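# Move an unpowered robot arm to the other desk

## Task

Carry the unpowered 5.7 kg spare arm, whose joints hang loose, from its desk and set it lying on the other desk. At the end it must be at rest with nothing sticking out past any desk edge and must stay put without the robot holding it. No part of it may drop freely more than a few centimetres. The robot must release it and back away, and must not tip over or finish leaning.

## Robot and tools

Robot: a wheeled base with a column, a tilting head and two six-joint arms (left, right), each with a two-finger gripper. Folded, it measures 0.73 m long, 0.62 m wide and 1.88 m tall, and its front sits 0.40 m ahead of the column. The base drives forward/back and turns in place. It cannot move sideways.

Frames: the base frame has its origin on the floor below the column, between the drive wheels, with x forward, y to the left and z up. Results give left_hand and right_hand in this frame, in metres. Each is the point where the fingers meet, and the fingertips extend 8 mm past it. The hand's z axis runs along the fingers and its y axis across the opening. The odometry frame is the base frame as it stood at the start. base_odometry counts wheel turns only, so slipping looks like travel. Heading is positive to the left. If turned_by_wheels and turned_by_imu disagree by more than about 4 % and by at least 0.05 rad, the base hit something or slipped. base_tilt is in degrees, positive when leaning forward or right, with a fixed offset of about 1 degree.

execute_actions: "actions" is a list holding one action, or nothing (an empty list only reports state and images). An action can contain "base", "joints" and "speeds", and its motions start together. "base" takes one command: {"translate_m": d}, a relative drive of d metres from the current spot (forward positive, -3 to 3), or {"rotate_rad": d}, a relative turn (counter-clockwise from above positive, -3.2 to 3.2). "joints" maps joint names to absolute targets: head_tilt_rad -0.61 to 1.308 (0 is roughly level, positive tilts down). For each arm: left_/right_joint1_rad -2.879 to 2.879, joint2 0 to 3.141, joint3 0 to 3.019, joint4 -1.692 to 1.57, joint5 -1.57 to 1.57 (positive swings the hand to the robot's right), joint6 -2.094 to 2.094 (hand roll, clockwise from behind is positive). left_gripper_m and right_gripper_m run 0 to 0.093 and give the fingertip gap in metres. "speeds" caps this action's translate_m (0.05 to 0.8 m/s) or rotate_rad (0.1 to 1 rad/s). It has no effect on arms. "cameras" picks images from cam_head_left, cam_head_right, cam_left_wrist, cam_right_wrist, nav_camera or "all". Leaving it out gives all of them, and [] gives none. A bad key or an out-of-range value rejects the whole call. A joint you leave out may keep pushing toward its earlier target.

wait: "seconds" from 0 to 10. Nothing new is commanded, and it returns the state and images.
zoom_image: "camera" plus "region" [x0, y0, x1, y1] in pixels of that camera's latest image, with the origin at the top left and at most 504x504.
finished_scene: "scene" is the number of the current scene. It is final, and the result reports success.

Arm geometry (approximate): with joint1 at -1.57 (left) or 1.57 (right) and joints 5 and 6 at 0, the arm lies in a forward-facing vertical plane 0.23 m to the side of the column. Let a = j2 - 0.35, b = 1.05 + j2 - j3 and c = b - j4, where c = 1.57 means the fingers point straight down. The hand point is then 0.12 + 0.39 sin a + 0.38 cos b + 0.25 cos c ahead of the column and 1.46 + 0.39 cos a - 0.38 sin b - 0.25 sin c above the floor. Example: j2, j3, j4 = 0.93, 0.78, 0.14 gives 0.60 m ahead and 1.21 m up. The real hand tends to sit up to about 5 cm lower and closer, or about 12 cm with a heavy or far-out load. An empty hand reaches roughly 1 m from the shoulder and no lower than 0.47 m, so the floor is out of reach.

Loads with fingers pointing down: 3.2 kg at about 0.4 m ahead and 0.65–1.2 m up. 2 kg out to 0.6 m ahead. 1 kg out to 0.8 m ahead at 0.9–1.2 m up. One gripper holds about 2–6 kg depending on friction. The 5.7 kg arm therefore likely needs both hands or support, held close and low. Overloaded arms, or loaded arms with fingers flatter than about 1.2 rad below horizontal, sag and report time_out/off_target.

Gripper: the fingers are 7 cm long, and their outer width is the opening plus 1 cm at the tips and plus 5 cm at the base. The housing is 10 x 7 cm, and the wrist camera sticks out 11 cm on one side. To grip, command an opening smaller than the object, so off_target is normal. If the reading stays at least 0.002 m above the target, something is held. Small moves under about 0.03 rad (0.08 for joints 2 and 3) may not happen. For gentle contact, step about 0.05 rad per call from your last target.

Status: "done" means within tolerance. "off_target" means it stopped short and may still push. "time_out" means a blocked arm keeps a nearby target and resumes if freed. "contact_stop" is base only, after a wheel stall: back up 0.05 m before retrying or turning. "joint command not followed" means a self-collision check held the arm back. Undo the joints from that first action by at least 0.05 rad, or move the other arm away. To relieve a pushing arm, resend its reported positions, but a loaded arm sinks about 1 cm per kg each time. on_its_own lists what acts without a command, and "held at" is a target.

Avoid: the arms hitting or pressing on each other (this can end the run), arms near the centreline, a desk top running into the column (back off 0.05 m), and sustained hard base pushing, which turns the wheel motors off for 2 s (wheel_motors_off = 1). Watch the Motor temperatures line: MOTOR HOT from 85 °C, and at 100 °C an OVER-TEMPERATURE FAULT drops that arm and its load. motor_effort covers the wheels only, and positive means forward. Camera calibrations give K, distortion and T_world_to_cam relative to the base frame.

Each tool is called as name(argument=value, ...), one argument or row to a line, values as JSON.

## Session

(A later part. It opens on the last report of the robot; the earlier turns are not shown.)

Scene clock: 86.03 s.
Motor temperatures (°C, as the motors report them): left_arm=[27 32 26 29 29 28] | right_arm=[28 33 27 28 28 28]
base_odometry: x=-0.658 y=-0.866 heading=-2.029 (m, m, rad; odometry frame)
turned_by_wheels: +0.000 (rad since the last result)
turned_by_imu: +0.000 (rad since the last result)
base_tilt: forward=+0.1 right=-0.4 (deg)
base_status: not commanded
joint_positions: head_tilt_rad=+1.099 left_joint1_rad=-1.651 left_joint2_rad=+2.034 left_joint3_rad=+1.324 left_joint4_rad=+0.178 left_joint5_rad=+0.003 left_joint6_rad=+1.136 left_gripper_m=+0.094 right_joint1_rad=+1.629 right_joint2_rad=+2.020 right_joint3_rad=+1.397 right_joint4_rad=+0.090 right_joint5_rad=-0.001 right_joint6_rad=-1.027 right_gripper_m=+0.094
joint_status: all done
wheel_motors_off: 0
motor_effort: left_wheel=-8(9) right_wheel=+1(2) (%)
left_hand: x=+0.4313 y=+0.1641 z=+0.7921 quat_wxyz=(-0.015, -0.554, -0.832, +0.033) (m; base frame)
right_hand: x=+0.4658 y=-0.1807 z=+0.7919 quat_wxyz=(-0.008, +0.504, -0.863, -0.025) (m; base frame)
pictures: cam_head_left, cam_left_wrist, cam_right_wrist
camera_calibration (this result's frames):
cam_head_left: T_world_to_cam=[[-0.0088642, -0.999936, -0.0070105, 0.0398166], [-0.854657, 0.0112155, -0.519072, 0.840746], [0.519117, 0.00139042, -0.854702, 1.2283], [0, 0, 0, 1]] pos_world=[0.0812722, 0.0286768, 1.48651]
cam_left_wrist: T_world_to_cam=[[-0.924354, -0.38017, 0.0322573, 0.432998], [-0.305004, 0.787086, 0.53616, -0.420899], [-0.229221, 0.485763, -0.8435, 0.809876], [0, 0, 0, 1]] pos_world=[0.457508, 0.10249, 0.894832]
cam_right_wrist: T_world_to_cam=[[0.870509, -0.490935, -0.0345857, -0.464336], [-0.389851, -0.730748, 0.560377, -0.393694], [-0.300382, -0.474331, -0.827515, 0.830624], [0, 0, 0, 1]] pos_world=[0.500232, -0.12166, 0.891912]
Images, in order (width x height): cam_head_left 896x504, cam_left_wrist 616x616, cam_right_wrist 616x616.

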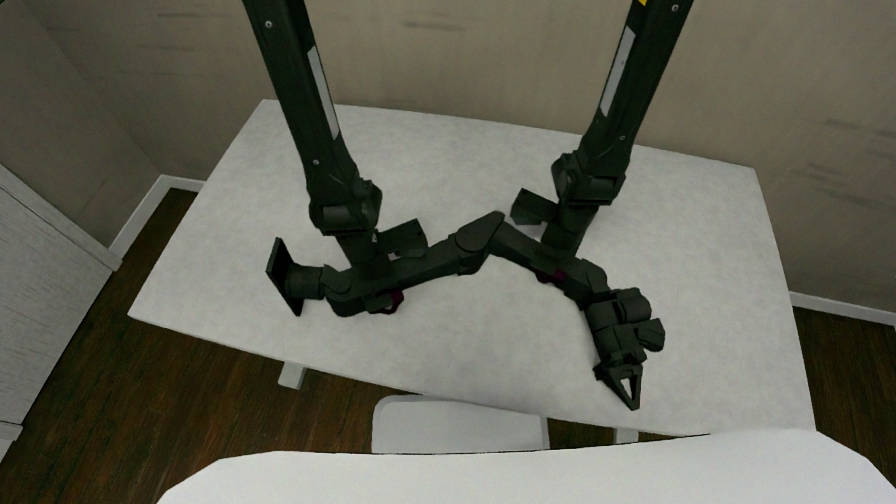

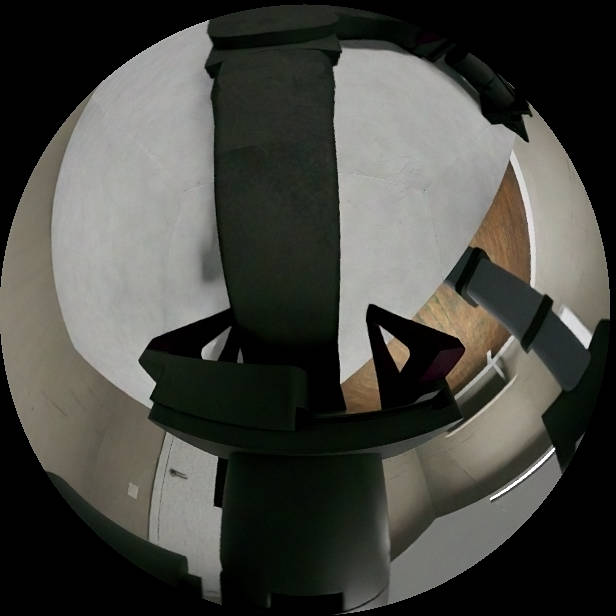

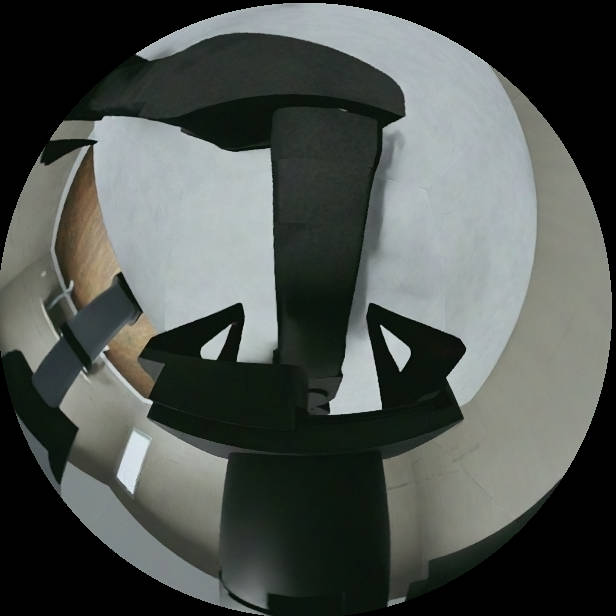

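execute_actions(
  actions=[
    {"joints":{"left_joint2_rad":2.08,"left_joint3_rad":1.40,"left_joint4_rad":0.155,"right_joint2_rad":2.10,"right_joint3_rad":1.475}},
  ],
  cameras=["cam_left_wrist","cam_right_wrist"],
)

Scene clock: 90.53 s.
Motor temperatures (°C, as the motors report them): left_arm=[27 31 26 29 29 28] | right_arm=[28 33 27 28 28 28]
base_odometry: x=-0.658 y=-0.866 heading=-2.029 (m, m, rad; odometry frame)
turned_by_wheels: +0.000 (rad since the last result)
turned_by_imu: +0.000 (rad since the last result)
base_tilt: forward=+0.0 right=-0.5 (deg)
base_status: not commanded
joint_positions: head_tilt_rad=+1.099 left_joint1_rad=-1.651 left_joint2_rad=+2.054 left_joint3_rad=+1.371 left_joint4_rad=+0.158 left_joint5_rad=-0.003 left_joint6_rad=+1.127 left_gripper_m=+0.094 right_joint1_rad=+1.629 right_joint2_rad=+2.099 right_joint3_rad=+1.477 right_joint4_rad=+0.090 right_joint5_rad=-0.001 right_joint6_rad=-1.027 right_gripper_m=+0.094
joint_status: all done
wheel_motors_off: 0
motor_effort: left_wheel=-8(8) right_wheel=+2(3) (%)
left_hand: x=+0.4426 y=+0.1636 z=+0.7827 quat_wxyz=(-0.017, -0.551, -0.834, +0.029) (m; base frame)
right_hand: x=+0.4624 y=-0.1792 z=+0.7618 quat_wxyz=(-0.009, +0.504, -0.864, -0.024) (m; base frame)
pictures: cam_left_wrist, cam_right_wrist
camera_calibration (this result's frames):
cam_left_wrist: T_world_to_cam=[[-0.920921, -0.389044, 0.0234461, 0.450428], [-0.3165, 0.781592, 0.537532, -0.407116], [-0.227449, 0.487604, -0.842917, 0.803237], [0, 0, 0, 1]] pos_world=[0.468652, 0.101774, 0.88534]
cam_right_wrist: T_world_to_cam=[[0.870523, -0.491, -0.0332813, -0.462753], [-0.39076, -0.730743, 0.559751, -0.376214], [-0.299158, -0.474271, -0.827993, 0.805188], [0, 0, 0, 1]] pos_world=[0.496706, -0.120251, 0.861875]
Images, in order (width x height): cam_left_wrist 616x616, cam_right_wrist 616x616.

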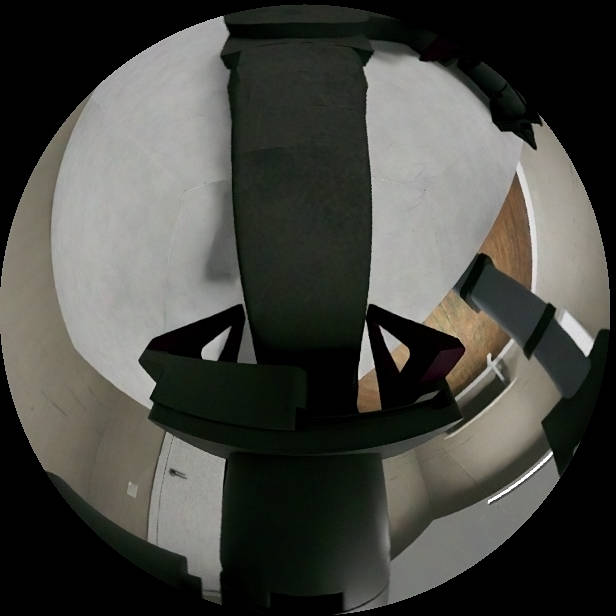

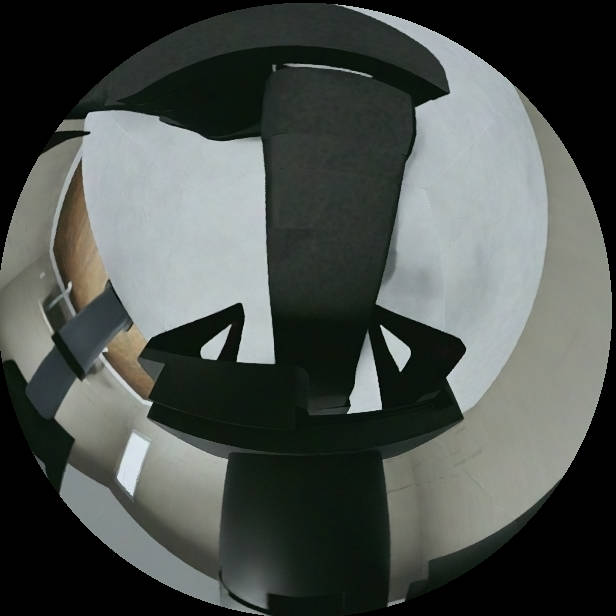

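execute_actions(
  actions=[
    {"joints":{"left_joint2_rad":2.06,"left_joint3_rad":1.375,"right_joint2_rad":2.145,"right_joint3_rad":1.52}},
  ],
  cameras=["cam_right_wrist"],
)

execute_actions(
  actions=[
    {"joints":{"left_gripper_m":0.0,"right_gripper_m":0.0}},
  ],
  cameras=["cam_head_left","cam_left_wrist","cam_right_wrist"],
)

Scene clock: 95.23 s.
Motor temperatures (°C, as the motors report them): left_arm=[27 31 26 29 29 28] | right_arm=[28 33 27 28 28 28]
base_odometry: x=-0.658 y=-0.866 heading=-2.029 (m, m, rad; odometry frame)
turned_by_wheels: +0.000 (rad since the last result)
turned_by_imu: +0.000 (rad since the last result)
base_tilt: forward=+0.2 right=-0.5 (deg)
base_status: not commanded
joint_positions: head_tilt_rad=+1.099 left_joint1_rad=-1.651 left_joint2_rad=+2.053 left_joint3_rad=+1.370 left_joint4_rad=+0.158 left_joint5_rad=-0.002 left_joint6_rad=+1.126 left_gripper_m=+0.094 right_joint1_rad=+1.629 right_joint2_rad=+2.137 right_joint3_rad=+1.520 right_joint4_rad=+0.090 right_joint5_rad=-0.001 right_joint6_rad=-1.027 right_gripper_m=+0.094
joint_status: all done
wheel_motors_off: 0
motor_effort: left_wheel=-8(9) right_wheel=+2(3) (%)
left_hand: x=+0.4427 y=+0.1635 z=+0.7831 quat_wxyz=(-0.017, -0.550, -0.834, +0.029) (m; base frame)
right_hand: x=+0.4621 y=-0.1785 z=+0.7473 quat_wxyz=(-0.011, +0.504, -0.864, -0.023) (m; base frame)
pictures: cam_right_wrist
camera_calibration (this result's frames):
cam_right_wrist: T_world_to_cam=[[0.870552, -0.49118, -0.0296943, -0.465335], [-0.393256, -0.730729, 0.558019, -0.365231], [-0.295786, -0.474107, -0.829296, 0.792858], [0, 0, 0, 1]] pos_world=[0.495986, -0.119548, 0.847502]
Images, in order (width x height): cam_right_wrist 616x616.

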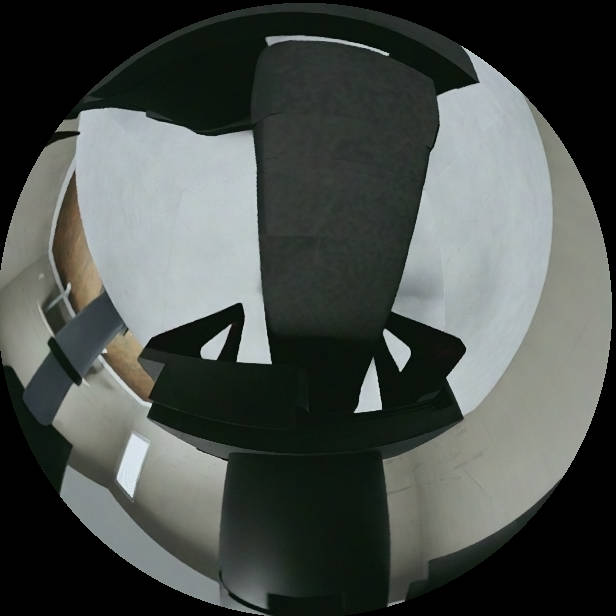

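Scene clock: 96.03 s.
Motor temperatures (°C, as the motors report them): left_arm=[27 31 26 29 29 28] | right_arm=[28 33 27 28 28 28]
base_odometry: x=-0.658 y=-0.866 heading=-2.029 (m, m, rad; odometry frame)
turned_by_wheels: +0.000 (rad since the last result)
turned_by_imu: +0.000 (rad since the last result)
base_tilt: forward=+0.2 right=-0.4 (deg)
base_status: not commanded
joint_positions: head_tilt_rad=+1.099 left_joint1_rad=-1.652 left_joint2_rad=+2.053 left_joint3_rad=+1.366 left_joint4_rad=+0.162 left_joint5_rad=-0.008 left_joint6_rad=+1.103 left_gripper_m=+0.053 right_joint1_rad=+1.625 right_joint2_rad=+2.137 right_joint3_rad=+1.528 right_joint4_rad=+0.092 right_joint5_rad=-0.002 right_joint6_rad=-1.009 right_gripper_m=+0.053
joint_status: left_gripper_m off_target (ended at +0.053, target +0.000); right_gripper_m off_target (ended at +0.053, target +0.000)
wheel_motors_off: 0
motor_effort: left_wheel=-10(11) right_wheel=+4(4) (%)
left_hand: x=+0.4413 y=+0.1637 z=+0.7835 quat_wxyz=(-0.016, -0.541, -0.840, +0.027) (m; base frame)
right_hand: x=+0.4682 y=-0.1812 z=+0.7468 quat_wxyz=(-0.015, +0.495, -0.869, -0.020) (m; base frame)
pictures: cam_head_left, cam_left_wrist, cam_right_wrist
camera_calibration (this result's frames):
cam_head_left: T_world_to_cam=[[-0.00886573, -0.999936, -0.00700856, 0.0398137], [-0.854771, 0.0112155, -0.518885, 0.840463], [0.51893, 0.00139042, -0.854816, 1.22848], [0, 0, 0, 1]] pos_world=[0.0812605, 0.0286768, 1.48651]
cam_left_wrist: T_world_to_cam=[[-0.911842, -0.409894, 0.0230303, 0.448926], [-0.333393, 0.772061, 0.541083, -0.40182], [-0.239567, 0.485704, -0.840654, 0.807461], [0, 0, 0, 1]] pos_world=[0.468827, 0.102055, 0.885874]
cam_right_wrist: T_world_to_cam=[[0.860434, -0.509168, -0.0200431, -0.477745], [-0.413926, -0.721345, 0.555272, -0.351117], [-0.297184, -0.469478, -0.831427, 0.796123], [0, 0, 0, 1]] pos_world=[0.502326, -0.122767, 0.847309]
Images, in order (width x height): cam_head_left 896x504, cam_left_wrist 616x616, cam_right_wrist 616x616.

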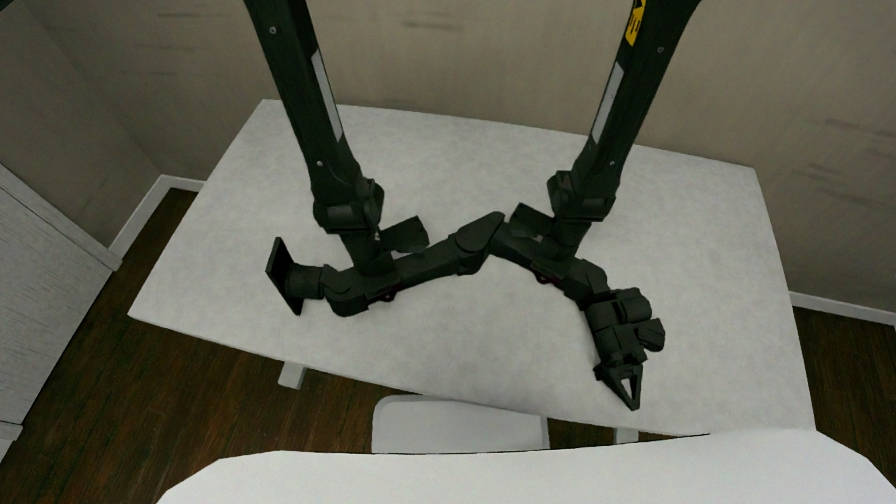

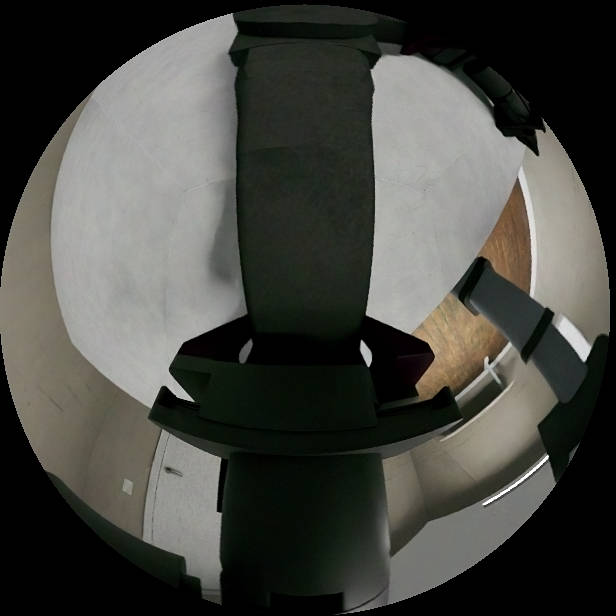

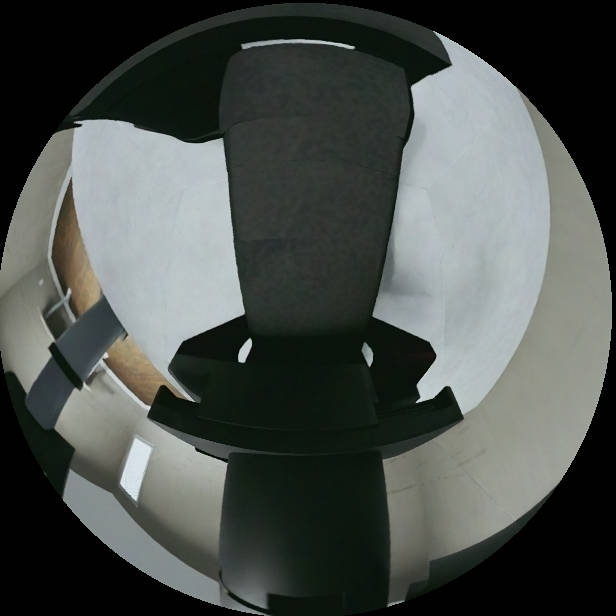

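execute_actions(
  actions=[
    {"joints":{"left_joint6_rad":1.103,"right_joint6_rad":-1.009,"left_joint2_rad":1.97,"left_joint3_rad":1.285,"right_joint2_rad":2.055,"right_joint3_rad":1.43}},
  ],
  cameras=["cam_head_left"],
)

execute_actions(
  actions=[
    {"joints":{"left_joint2_rad":1.89,"left_joint3_rad":1.205,"right_joint2_rad":1.975,"right_joint3_rad":1.35}},
  ],
  cameras=["cam_head_left"],
)

execute_actions(
  actions=[
    {"joints":{"left_joint2_rad":1.82,"left_joint3_rad":1.135,"right_joint2_rad":1.895,"right_joint3_rad":1.27}},
  ],
  cameras=["cam_head_left","cam_head_right"],
)

Scene clock: 105.57 s.
Motor temperatures (°C, as the motors report them): left_arm=[27 32 26 29 29 28] | right_arm=[28 33 27 28 28 28]
base_odometry: x=-0.658 y=-0.866 heading=-2.029 (m, m, rad; odometry frame)
turned_by_wheels: +0.000 (rad since the last result)
turned_by_imu: +0.000 (rad since the last result)
base_tilt: forward=+0.1 right=-0.4 (deg)
base_status: not commanded
joint_positions: head_tilt_rad=+1.099 left_joint1_rad=-1.651 left_joint2_rad=+2.049 left_joint3_rad=+1.323 left_joint4_rad=+0.168 left_joint5_rad=-0.003 left_joint6_rad=+1.118 left_gripper_m=+0.053 right_joint1_rad=+1.628 right_joint2_rad=+2.130 right_joint3_rad=+1.470 right_joint4_rad=+0.102 right_joint5_rad=-0.002 right_joint6_rad=-0.986 right_gripper_m=+0.053
joint_status: all done
wheel_motors_off: 0
motor_effort: left_wheel=-9(10) right_wheel=+2(3) (%)
left_hand: x=+0.4188 y=+0.1652 z=+0.7877 quat_wxyz=(-0.003, -0.547, -0.836, +0.037) (m; base frame)
right_hand: x=+0.4384 y=-0.1802 z=+0.7517 quat_wxyz=(+0.004, +0.486, -0.873, -0.031) (m; base frame)
pictures: cam_head_left
camera_calibration (this result's frames):
cam_head_left: T_world_to_cam=[[-0.00886573, -0.999936, -0.00700856, 0.0398137], [-0.854771, 0.0112155, -0.518885, 0.840464], [0.51893, 0.00139042, -0.854815, 1.22848], [0, 0, 0, 1]] pos_world=[0.0812605, 0.0286768, 1.48651]
Images, in order (width x height): cam_head_left 896x504.

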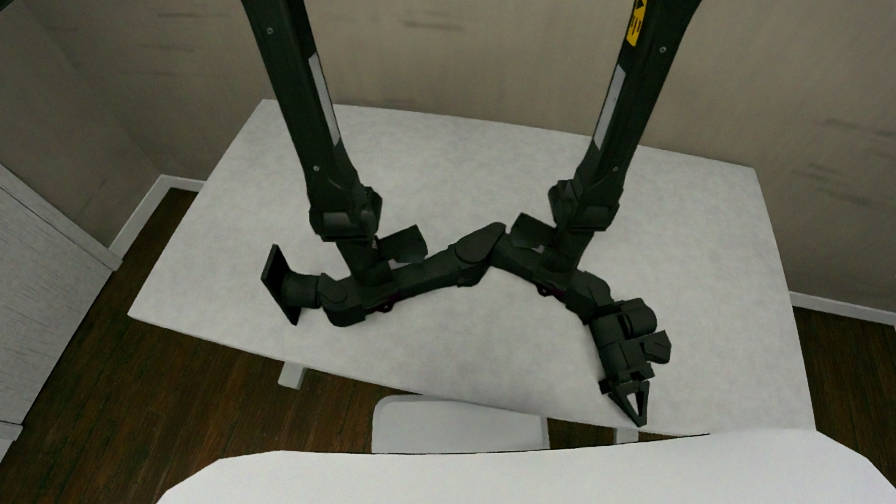

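Scene clock: 106.33 s.
Motor temperatures (°C, as the motors report them): left_arm=[27 32 27 29 29 28] | right_arm=[28 33 27 28 28 28]
base_odometry: x=-0.658 y=-0.866 heading=-2.029 (m, m, rad; odometry frame)
turned_by_wheels: +0.000 (rad since the last result)
turned_by_imu: +0.000 (rad since the last result)
base_tilt: forward=+0.1 right=-0.3 (deg)
base_status: not commanded
joint_positions: head_tilt_rad=+1.099 left_joint1_rad=-1.650 left_joint2_rad=+1.991 left_joint3_rad=+1.241 left_joint4_rad=+0.168 left_joint5_rad=+0.000 left_joint6_rad=+1.122 left_gripper_m=+0.053 right_joint1_rad=+1.632 right_joint2_rad=+2.072 right_joint3_rad=+1.380 right_joint4_rad=+0.102 right_joint5_rad=-0.002 right_joint6_rad=-0.972 right_gripper_m=+0.053
joint_status: all done
wheel_motors_off: 0
motor_effort: left_wheel=-9(9) right_wheel=+2(3) (%)
left_hand: x=+0.4061 y=+0.1672 z=+0.8120 quat_wxyz=(+0.007, -0.549, -0.835, +0.044) (m; base frame)
right_hand: x=+0.4232 y=-0.1784 z=+0.7763 quat_wxyz=(+0.017, +0.481, -0.876, -0.039) (m; base frame)
pictures: cam_head_left
camera_calibration (this result's frames):
cam_head_left: T_world_to_cam=[[-0.00886574, -0.999936, -0.00700856, 0.0398137], [-0.854771, 0.0112155, -0.518884, 0.840463], [0.51893, 0.00139042, -0.854816, 1.22848], [0, 0, 0, 1]] pos_world=[0.0812605, 0.0286768, 1.48651]
Images, in order (width x height): cam_head_left 896x504.

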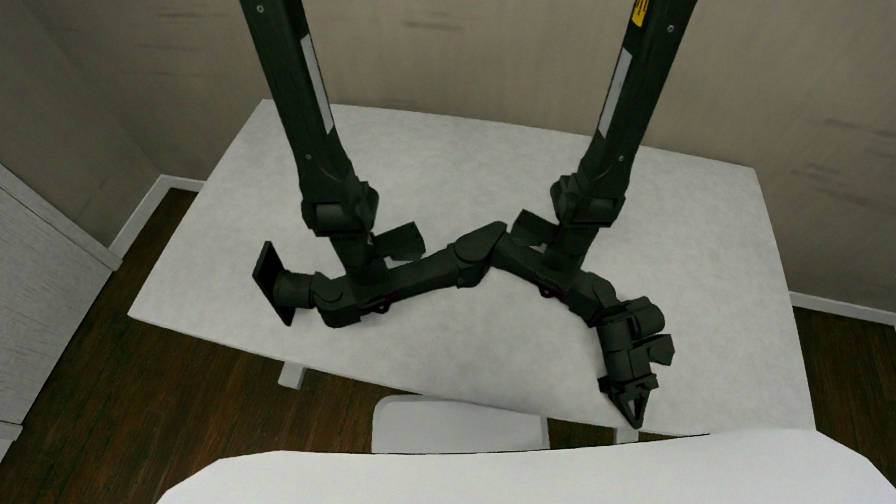

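Scene clock: 107.23 s.
Motor temperatures (°C, as the motors report them): left_arm=[27 32 27 29 29 28] | right_arm=[28 33 27 28 28 28]
base_odometry: x=-0.658 y=-0.866 heading=-2.029 (m, m, rad; odometry frame)
turned_by_wheels: +0.000 (rad since the last result)
turned_by_imu: +0.000 (rad since the last result)
base_tilt: forward=+0.1 right=-0.4 (deg)
base_status: not commanded
joint_positions: head_tilt_rad=+1.099 left_joint1_rad=-1.650 left_joint2_rad=+1.912 left_joint3_rad=+1.172 left_joint4_rad=+0.170 left_joint5_rad=-0.003 left_joint6_rad=+1.126 left_gripper_m=+0.053 right_joint1_rad=+1.637 right_joint2_rad=+1.995 right_joint3_rad=+1.310 right_joint4_rad=+0.106 right_joint5_rad=-0.003 right_joint6_rad=-0.966 right_gripper_m=+0.053
joint_status: all done
wheel_motors_off: 0
motor_effort: left_wheel=-9(10) right_wheel=+2(3) (%)
left_hand: x=+0.4139 y=+0.1695 z=+0.8412 quat_wxyz=(+0.003, -0.550, -0.834, +0.040) (m; base frame)
right_hand: x=+0.4315 y=-0.1760 z=+0.8052 quat_wxyz=(+0.011, +0.479, -0.877, -0.039) (m; base frame)
pictures: cam_head_left, cam_head_right
camera_calibration (this result's frames):
cam_head_left: T_world_to_cam=[[-0.00886573, -0.999936, -0.00700856, 0.0398137], [-0.854771, 0.0112155, -0.518885, 0.840463], [0.51893, 0.00139042, -0.854816, 1.22848], [0, 0, 0, 1]] pos_world=[0.0812605, 0.0286768, 1.48651]
cam_head_right: T_world_to_cam=[[-0.0186491, -0.999825, -0.00152245, -0.0373924], [-0.850082, 0.0166576, -0.526387, 0.846291], [0.52632, -0.00852243, -0.850244, 1.21612], [0, 0, 0, 1]] pos_world=[0.0786521, -0.0411187, 1.47942]
Images, in order (width x height): cam_head_left 896x504, cam_head_right 896x504.

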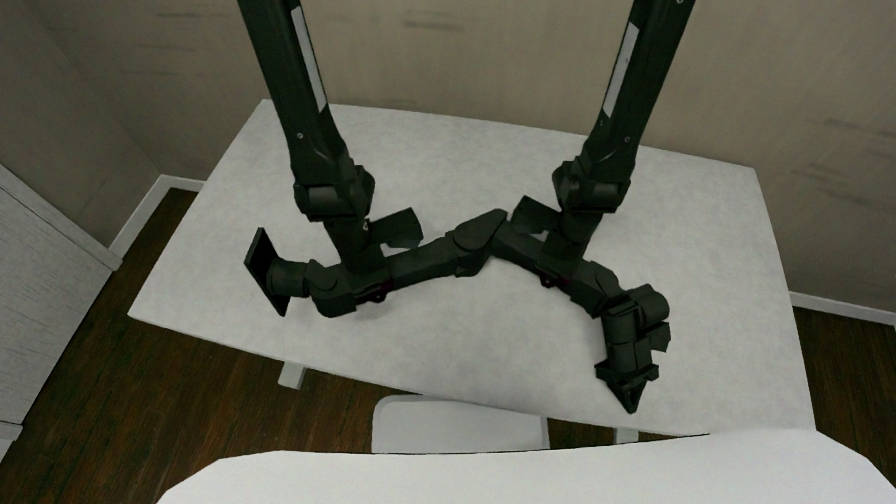

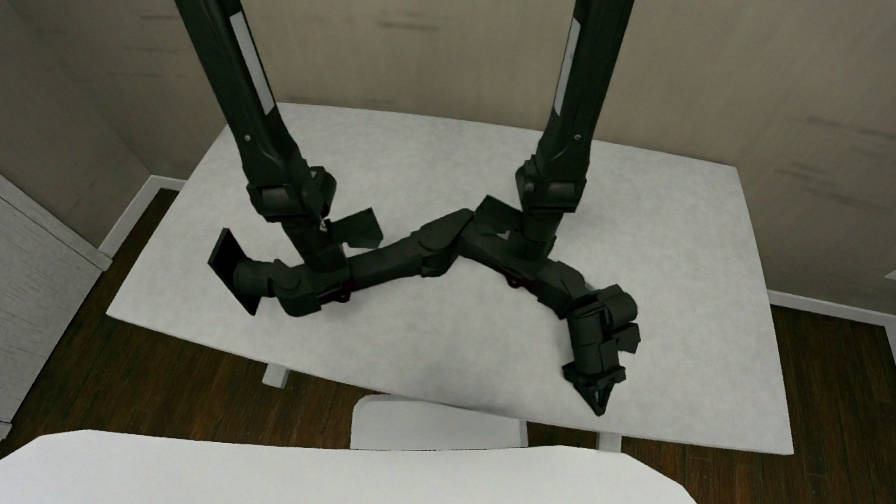

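execute_actions(
  actions=[
    {"joints":{"left_joint2_rad":1.75,"left_joint3_rad":1.095,"left_joint4_rad":0.13,"right_joint2_rad":1.825,"right_joint3_rad":1.23,"right_joint4_rad":0.065}},
  ],
  cameras=["cam_head_left"],
)

execute_actions(
  actions=[
    {"joints":{"left_joint2_rad":1.68,"left_joint3_rad":1.035,"right_joint2_rad":1.75,"right_joint3_rad":1.165}},
  ],
  cameras=["cam_head_left"],
)

execute_actions(
  actions=[
    {"joints":{"left_joint2_rad":1.61,"left_joint3_rad":0.965,"right_joint2_rad":1.67,"right_joint3_rad":1.085}},
  ],
  cameras=["cam_head_left","cam_right_wrist"],
)

Scene clock: 112.63 s.
Motor temperatures (°C, as the motors report them): left_arm=[27 33 27 29 29 28] | right_arm=[28 34 28 28 28 28]
base_odometry: x=-0.658 y=-0.866 heading=-2.029 (m, m, rad; odometry frame)
turned_by_wheels: +0.000 (rad since the last result)
turned_by_imu: +0.000 (rad since the last result)
base_tilt: forward=+0.1 right=-0.3 (deg)
base_status: not commanded
joint_positions: head_tilt_rad=+1.099 left_joint1_rad=-1.650 left_joint2_rad=+1.847 left_joint3_rad=+1.133 left_joint4_rad=+0.159 left_joint5_rad=-0.004 left_joint6_rad=+1.124 left_gripper_m=+0.053 right_joint1_rad=+1.640 right_joint2_rad=+1.931 right_joint3_rad=+1.271 right_joint4_rad=+0.093 right_joint5_rad=-0.004 right_joint6_rad=-0.967 right_gripper_m=+0.053
joint_status: all done
wheel_motors_off: 0
motor_effort: left_wheel=-9(10) right_wheel=+2(3) (%)
left_hand: x=+0.4261 y=+0.1707 z=+0.8640 quat_wxyz=(-0.004, -0.550, -0.834, +0.035) (m; base frame)
right_hand: x=+0.4452 y=-0.1748 z=+0.8281 quat_wxyz=(+0.005, +0.480, -0.876, -0.038) (m; base frame)
pictures: cam_head_left
camera_calibration (this result's frames):
cam_head_left: T_world_to_cam=[[-0.00886574, -0.999936, -0.00700856, 0.0398137], [-0.854771, 0.0112155, -0.518884, 0.840463], [0.51893, 0.00139042, -0.854816, 1.22848], [0, 0, 0, 1]] pos_world=[0.0812605, 0.0286768, 1.48651]
Images, in order (width x height): cam_head_left 896x504.

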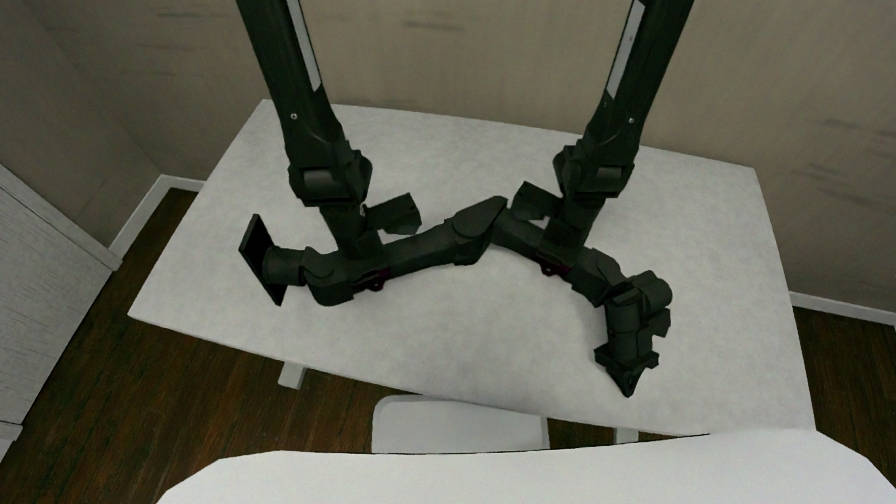

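Scene clock: 113.43 s.
Motor temperatures (°C, as the motors report them): left_arm=[27 33 27 29 29 28] | right_arm=[28 35 28 28 28 28]
base_odometry: x=-0.658 y=-0.866 heading=-2.029 (m, m, rad; odometry frame)
turned_by_wheels: +0.000 (rad since the last result)
turned_by_imu: +0.000 (rad since the last result)
base_tilt: forward=+0.2 right=-0.4 (deg)
base_status: not commanded
joint_positions: head_tilt_rad=+1.099 left_joint1_rad=-1.650 left_joint2_rad=+1.778 left_joint3_rad=+1.066 left_joint4_rad=+0.156 left_joint5_rad=-0.003 left_joint6_rad=+1.125 left_gripper_m=+0.053 right_joint1_rad=+1.644 right_joint2_rad=+1.862 right_joint3_rad=+1.202 right_joint4_rad=+0.091 right_joint5_rad=-0.004 right_joint6_rad=-0.963 right_gripper_m=+0.053
joint_status: all done
wheel_motors_off: 0
motor_effort: left_wheel=-9(10) right_wheel=+3(3) (%)
left_hand: x=+0.4245 y=+0.1724 z=+0.8905 quat_wxyz=(-0.004, -0.550, -0.834, +0.036) (m; base frame)
right_hand: x=+0.4437 y=-0.1731 z=+0.8551 quat_wxyz=(+0.005, +0.480, -0.877, -0.040) (m; base frame)
pictures: cam_head_left
camera_calibration (this result's frames):
cam_head_left: T_world_to_cam=[[-0.00886573, -0.999936, -0.00700856, 0.0398137], [-0.854771, 0.0112155, -0.518885, 0.840463], [0.51893, 0.00139042, -0.854816, 1.22848], [0, 0, 0, 1]] pos_world=[0.0812605, 0.0286768, 1.48651]
Images, in order (width x height): cam_head_left 896x504.

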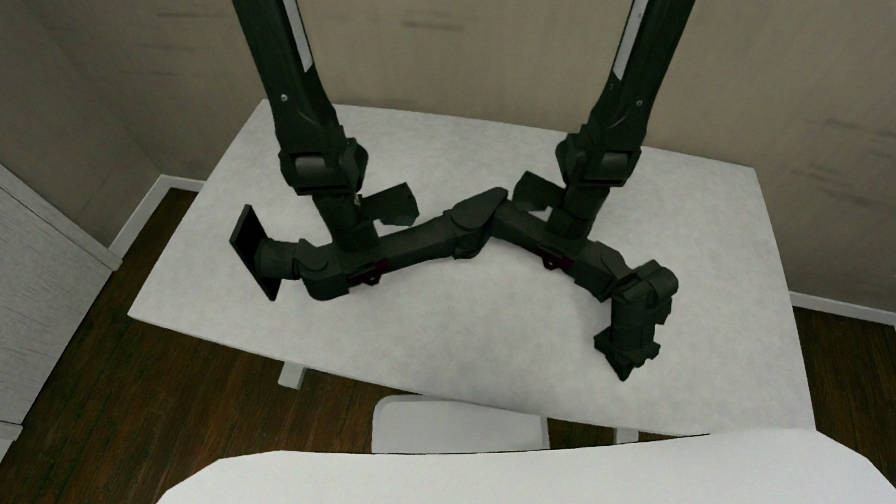

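Scene clock: 114.37 s.
Motor temperatures (°C, as the motors report them): left_arm=[27 33 27 29 29 28] | right_arm=[28 35 28 28 28 28]
base_odometry: x=-0.658 y=-0.866 heading=-2.029 (m, m, rad; odometry frame)
turned_by_wheels: +0.000 (rad since the last result)
turned_by_imu: +0.000 (rad since the last result)
base_tilt: forward=+0.1 right=-0.4 (deg)
base_status: not commanded
joint_positions: head_tilt_rad=+1.099 left_joint1_rad=-1.653 left_joint2_rad=+1.703 left_joint3_rad=+0.995 left_joint4_rad=+0.154 left_joint5_rad=-0.001 left_joint6_rad=+1.124 left_gripper_m=+0.053 right_joint1_rad=+1.647 right_joint2_rad=+1.784 right_joint3_rad=+1.124 right_joint4_rad=+0.088 right_joint5_rad=-0.005 right_joint6_rad=-0.961 right_gripper_m=+0.053
joint_status: all done
wheel_motors_off: 0
motor_effort: left_wheel=-9(10) right_wheel=+3(3) (%)
left_hand: x=+0.4208 y=+0.1724 z=+0.9185 quat_wxyz=(-0.005, -0.550, -0.834, +0.038) (m; base frame)
right_hand: x=+0.4406 y=-0.1729 z=+0.8848 quat_wxyz=(+0.005, +0.479, -0.877, -0.042) (m; base frame)
pictures: cam_head_left, cam_right_wrist
camera_calibration (this result's frames):
cam_head_left: T_world_to_cam=[[-0.00886573, -0.999936, -0.00700856, 0.0398137], [-0.854771, 0.0112155, -0.518885, 0.840464], [0.51893, 0.00139042, -0.854815, 1.22848], [0, 0, 0, 1]] pos_world=[0.0812605, 0.0286768, 1.48651]
cam_right_wrist: T_world_to_cam=[[0.840233, -0.536349, -0.0796098, -0.390068], [-0.4052, -0.718656, 0.565107, -0.445263], [-0.360307, -0.442564, -0.821168, 0.929886], [0, 0, 0, 1]] pos_world=[0.482372, -0.11767, 0.984161]
Images, in order (width x height): cam_head_left 896x504, cam_right_wrist 616x616.

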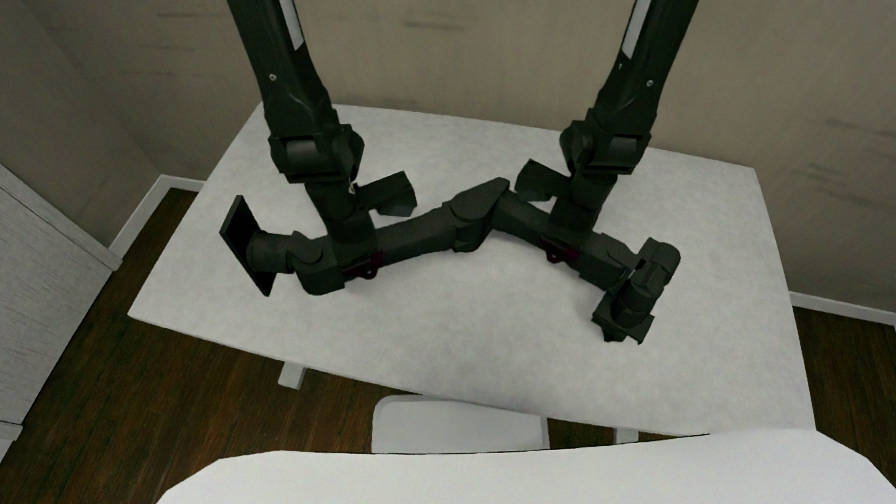

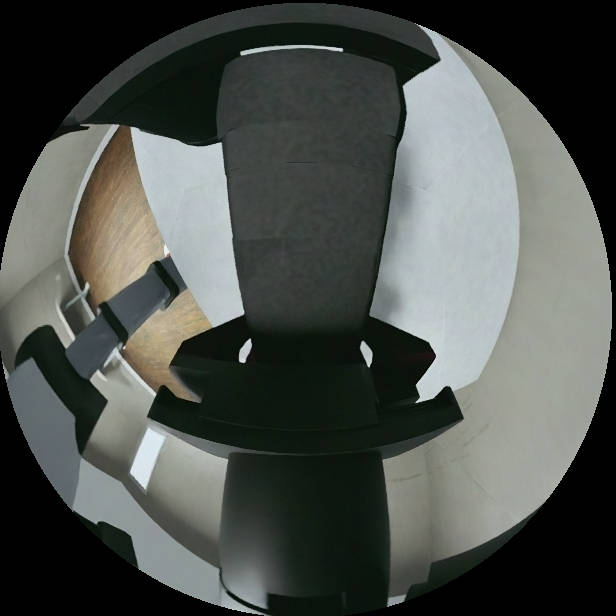

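execute_actions(
  actions=[
    {"joints":{"left_joint2_rad":1.54,"left_joint3_rad":0.89,"right_joint2_rad":1.59,"right_joint3_rad":1.0}},
  ],
  cameras=["cam_head_left"],
)

execute_actions(
  actions=[
    {"joints":{"left_joint2_rad":1.47,"left_joint3_rad":0.815,"right_joint2_rad":1.51,"right_joint3_rad":0.915}},
  ],
  cameras=["cam_head_left"],
)

execute_actions(
  actions=[
    {"joints":{"left_joint2_rad":1.40,"left_joint3_rad":0.735,"left_joint4_rad":0.145,"right_joint2_rad":1.42,"right_joint3_rad":0.815,"right_joint4_rad":0.08}},
  ],
  cameras=["cam_head_left","cam_head_right"],
)

Scene clock: 118.87 s.
Motor temperatures (°C, as the motors report them): left_arm=[27 34 27 29 29 28] | right_arm=[28 36 28 28 28 29]
base_odometry: x=-0.658 y=-0.866 heading=-2.029 (m, m, rad; odometry frame)
turned_by_wheels: +0.000 (rad since the last result)
turned_by_imu: +0.000 (rad since the last result)
base_tilt: forward=+0.0 right=-0.3 (deg)
base_status: not commanded
joint_positions: head_tilt_rad=+1.099 left_joint1_rad=-1.655 left_joint2_rad=+1.630 left_joint3_rad=+0.919 left_joint4_rad=+0.152 left_joint5_rad=-0.001 left_joint6_rad=+1.121 left_gripper_m=+0.053 right_joint1_rad=+1.652 right_joint2_rad=+1.711 right_joint3_rad=+1.046 right_joint4_rad=+0.088 right_joint5_rad=-0.006 right_joint6_rad=-0.959 right_gripper_m=+0.053
joint_status: all done
wheel_motors_off: 0
motor_effort: left_wheel=-9(10) right_wheel=+3(3) (%)
left_hand: x=+0.4114 y=+0.1736 z=+0.9459 quat_wxyz=(-0.003, -0.550, -0.835, +0.040) (m; base frame)
right_hand: x=+0.4323 y=-0.1716 z=+0.9130 quat_wxyz=(+0.006, +0.479, -0.876, -0.046) (m; base frame)
pictures: cam_head_left
camera_calibration (this result's frames):
cam_head_left: T_world_to_cam=[[-0.00886573, -0.999936, -0.00700856, 0.0398137], [-0.854771, 0.0112155, -0.518885, 0.840463], [0.51893, 0.00139042, -0.854815, 1.22848], [0, 0, 0, 1]] pos_world=[0.0812605, 0.0286768, 1.48651]
Images, in order (width x height): cam_head_left 896x504.

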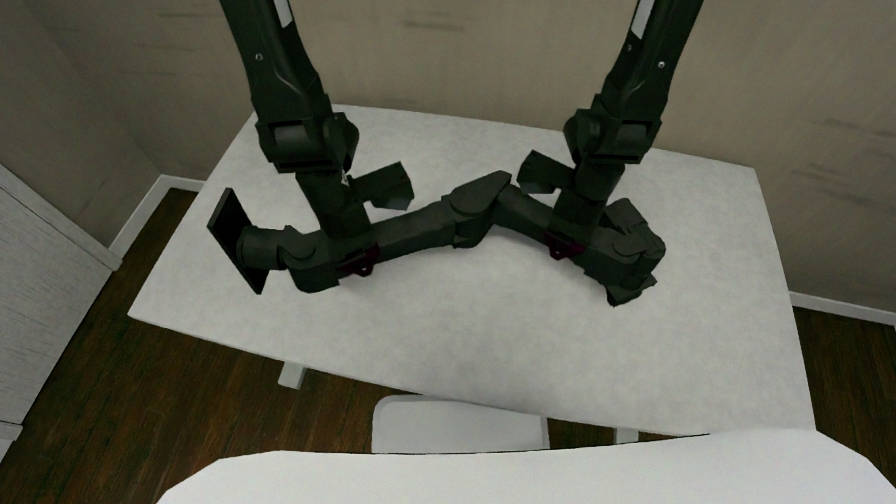

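Scene clock: 119.73 s.
Motor temperatures (°C, as the motors report them): left_arm=[27 34 27 29 29 28] | right_arm=[28 36 28 28 28 29]
base_odometry: x=-0.658 y=-0.866 heading=-2.029 (m, m, rad; odometry frame)
turned_by_wheels: +0.000 (rad since the last result)
turned_by_imu: +0.000 (rad since the last result)
base_tilt: forward=+0.1 right=-0.3 (deg)
base_status: not commanded
joint_positions: head_tilt_rad=+1.099 left_joint1_rad=-1.657 left_joint2_rad=+1.559 left_joint3_rad=+0.842 left_joint4_rad=+0.145 left_joint5_rad=+0.011 left_joint6_rad=+1.117 left_gripper_m=+0.053 right_joint1_rad=+1.655 right_joint2_rad=+1.628 right_joint3_rad=+0.956 right_joint4_rad=+0.082 right_joint5_rad=-0.007 right_joint6_rad=-0.959 right_gripper_m=+0.053
joint_status: all done
wheel_motors_off: 0
motor_effort: left_wheel=-9(10) right_wheel=+3(3) (%)
left_hand: x=+0.3977 y=+0.1725 z=+0.9726 quat_wxyz=(-0.002, -0.548, -0.835, +0.049) (m; base frame)
right_hand: x=+0.4188 y=-0.1724 z=+0.9446 quat_wxyz=(+0.011, +0.480, -0.876, -0.050) (m; base frame)
pictures: cam_head_left
camera_calibration (this result's frames):
cam_head_left: T_world_to_cam=[[-0.00886573, -0.999936, -0.00700856, 0.0398137], [-0.854771, 0.0112155, -0.518885, 0.840463], [0.51893, 0.00139042, -0.854816, 1.22848], [0, 0, 0, 1]] pos_world=[0.0812605, 0.0286768, 1.48651]
Images, in order (width x height): cam_head_left 896x504.

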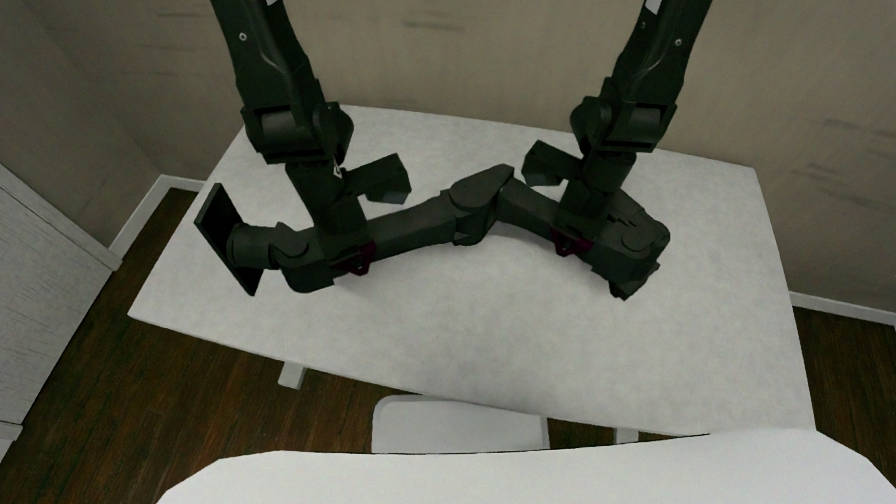

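Scene clock: 120.70 s.
Motor temperatures (°C, as the motors report them): left_arm=[27 34 27 29 29 28] | right_arm=[28 36 28 28 28 29]
base_odometry: x=-0.658 y=-0.866 heading=-2.029 (m, m, rad; odometry frame)
turned_by_wheels: +0.000 (rad since the last result)
turned_by_imu: +0.000 (rad since the last result)
base_tilt: forward=+0.1 right=-0.5 (deg)
base_status: not commanded
joint_positions: head_tilt_rad=+1.099 left_joint1_rad=-1.662 left_joint2_rad=+1.482 left_joint3_rad=+0.759 left_joint4_rad=+0.145 left_joint5_rad=+0.022 left_joint6_rad=+1.116 left_gripper_m=+0.053 right_joint1_rad=+1.657 right_joint2_rad=+1.535 right_joint3_rad=+0.857 right_joint4_rad=+0.085 right_joint5_rad=-0.007 right_joint6_rad=-0.956 right_gripper_m=+0.053
joint_status: all done
wheel_motors_off: 0
motor_effort: left_wheel=-9(10) right_wheel=+3(3) (%)
left_hand: x=+0.3825 y=+0.1706 z=+1.0008 quat_wxyz=(-0.003, -0.549, -0.834, +0.057) (m; base frame)
right_hand: x=+0.4042 y=-0.1747 z=+0.9788 quat_wxyz=(+0.012, +0.479, -0.876, -0.051) (m; base frame)
pictures: cam_head_left, cam_head_right
camera_calibration (this result's frames):
cam_head_left: T_world_to_cam=[[-0.00886573, -0.999936, -0.00700856, 0.0398137], [-0.854771, 0.0112155, -0.518885, 0.840463], [0.51893, 0.00139042, -0.854815, 1.22848], [0, 0, 0, 1]] pos_world=[0.0812605, 0.0286768, 1.48651]
cam_head_right: T_world_to_cam=[[-0.0186491, -0.999825, -0.00152245, -0.0373923], [-0.850082, 0.0166576, -0.526387, 0.846291], [0.52632, -0.00852243, -0.850244, 1.21612], [0, 0, 0, 1]] pos_world=[0.0786521, -0.0411187, 1.47942]
Images, in order (width x height): cam_head_left 896x504, cam_head_right 896x504.

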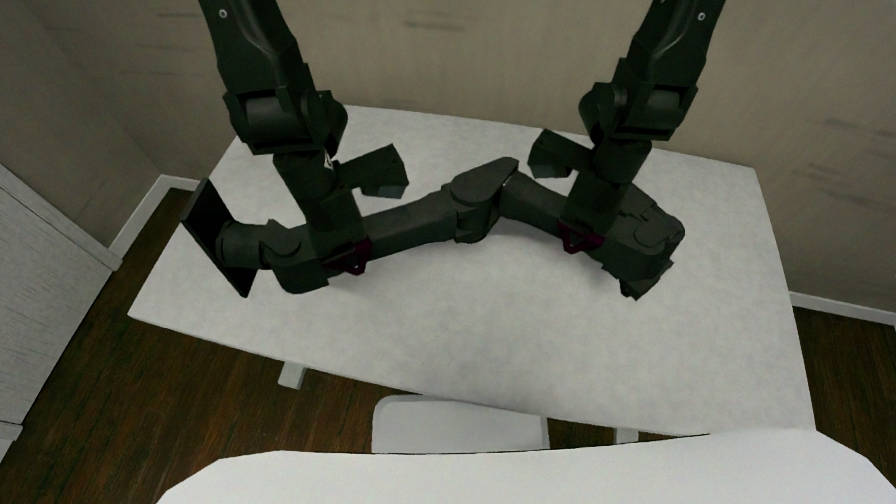

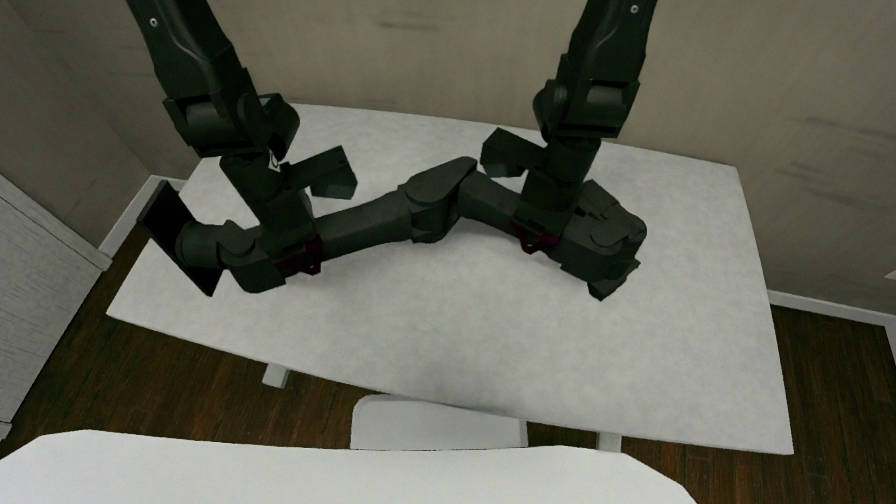

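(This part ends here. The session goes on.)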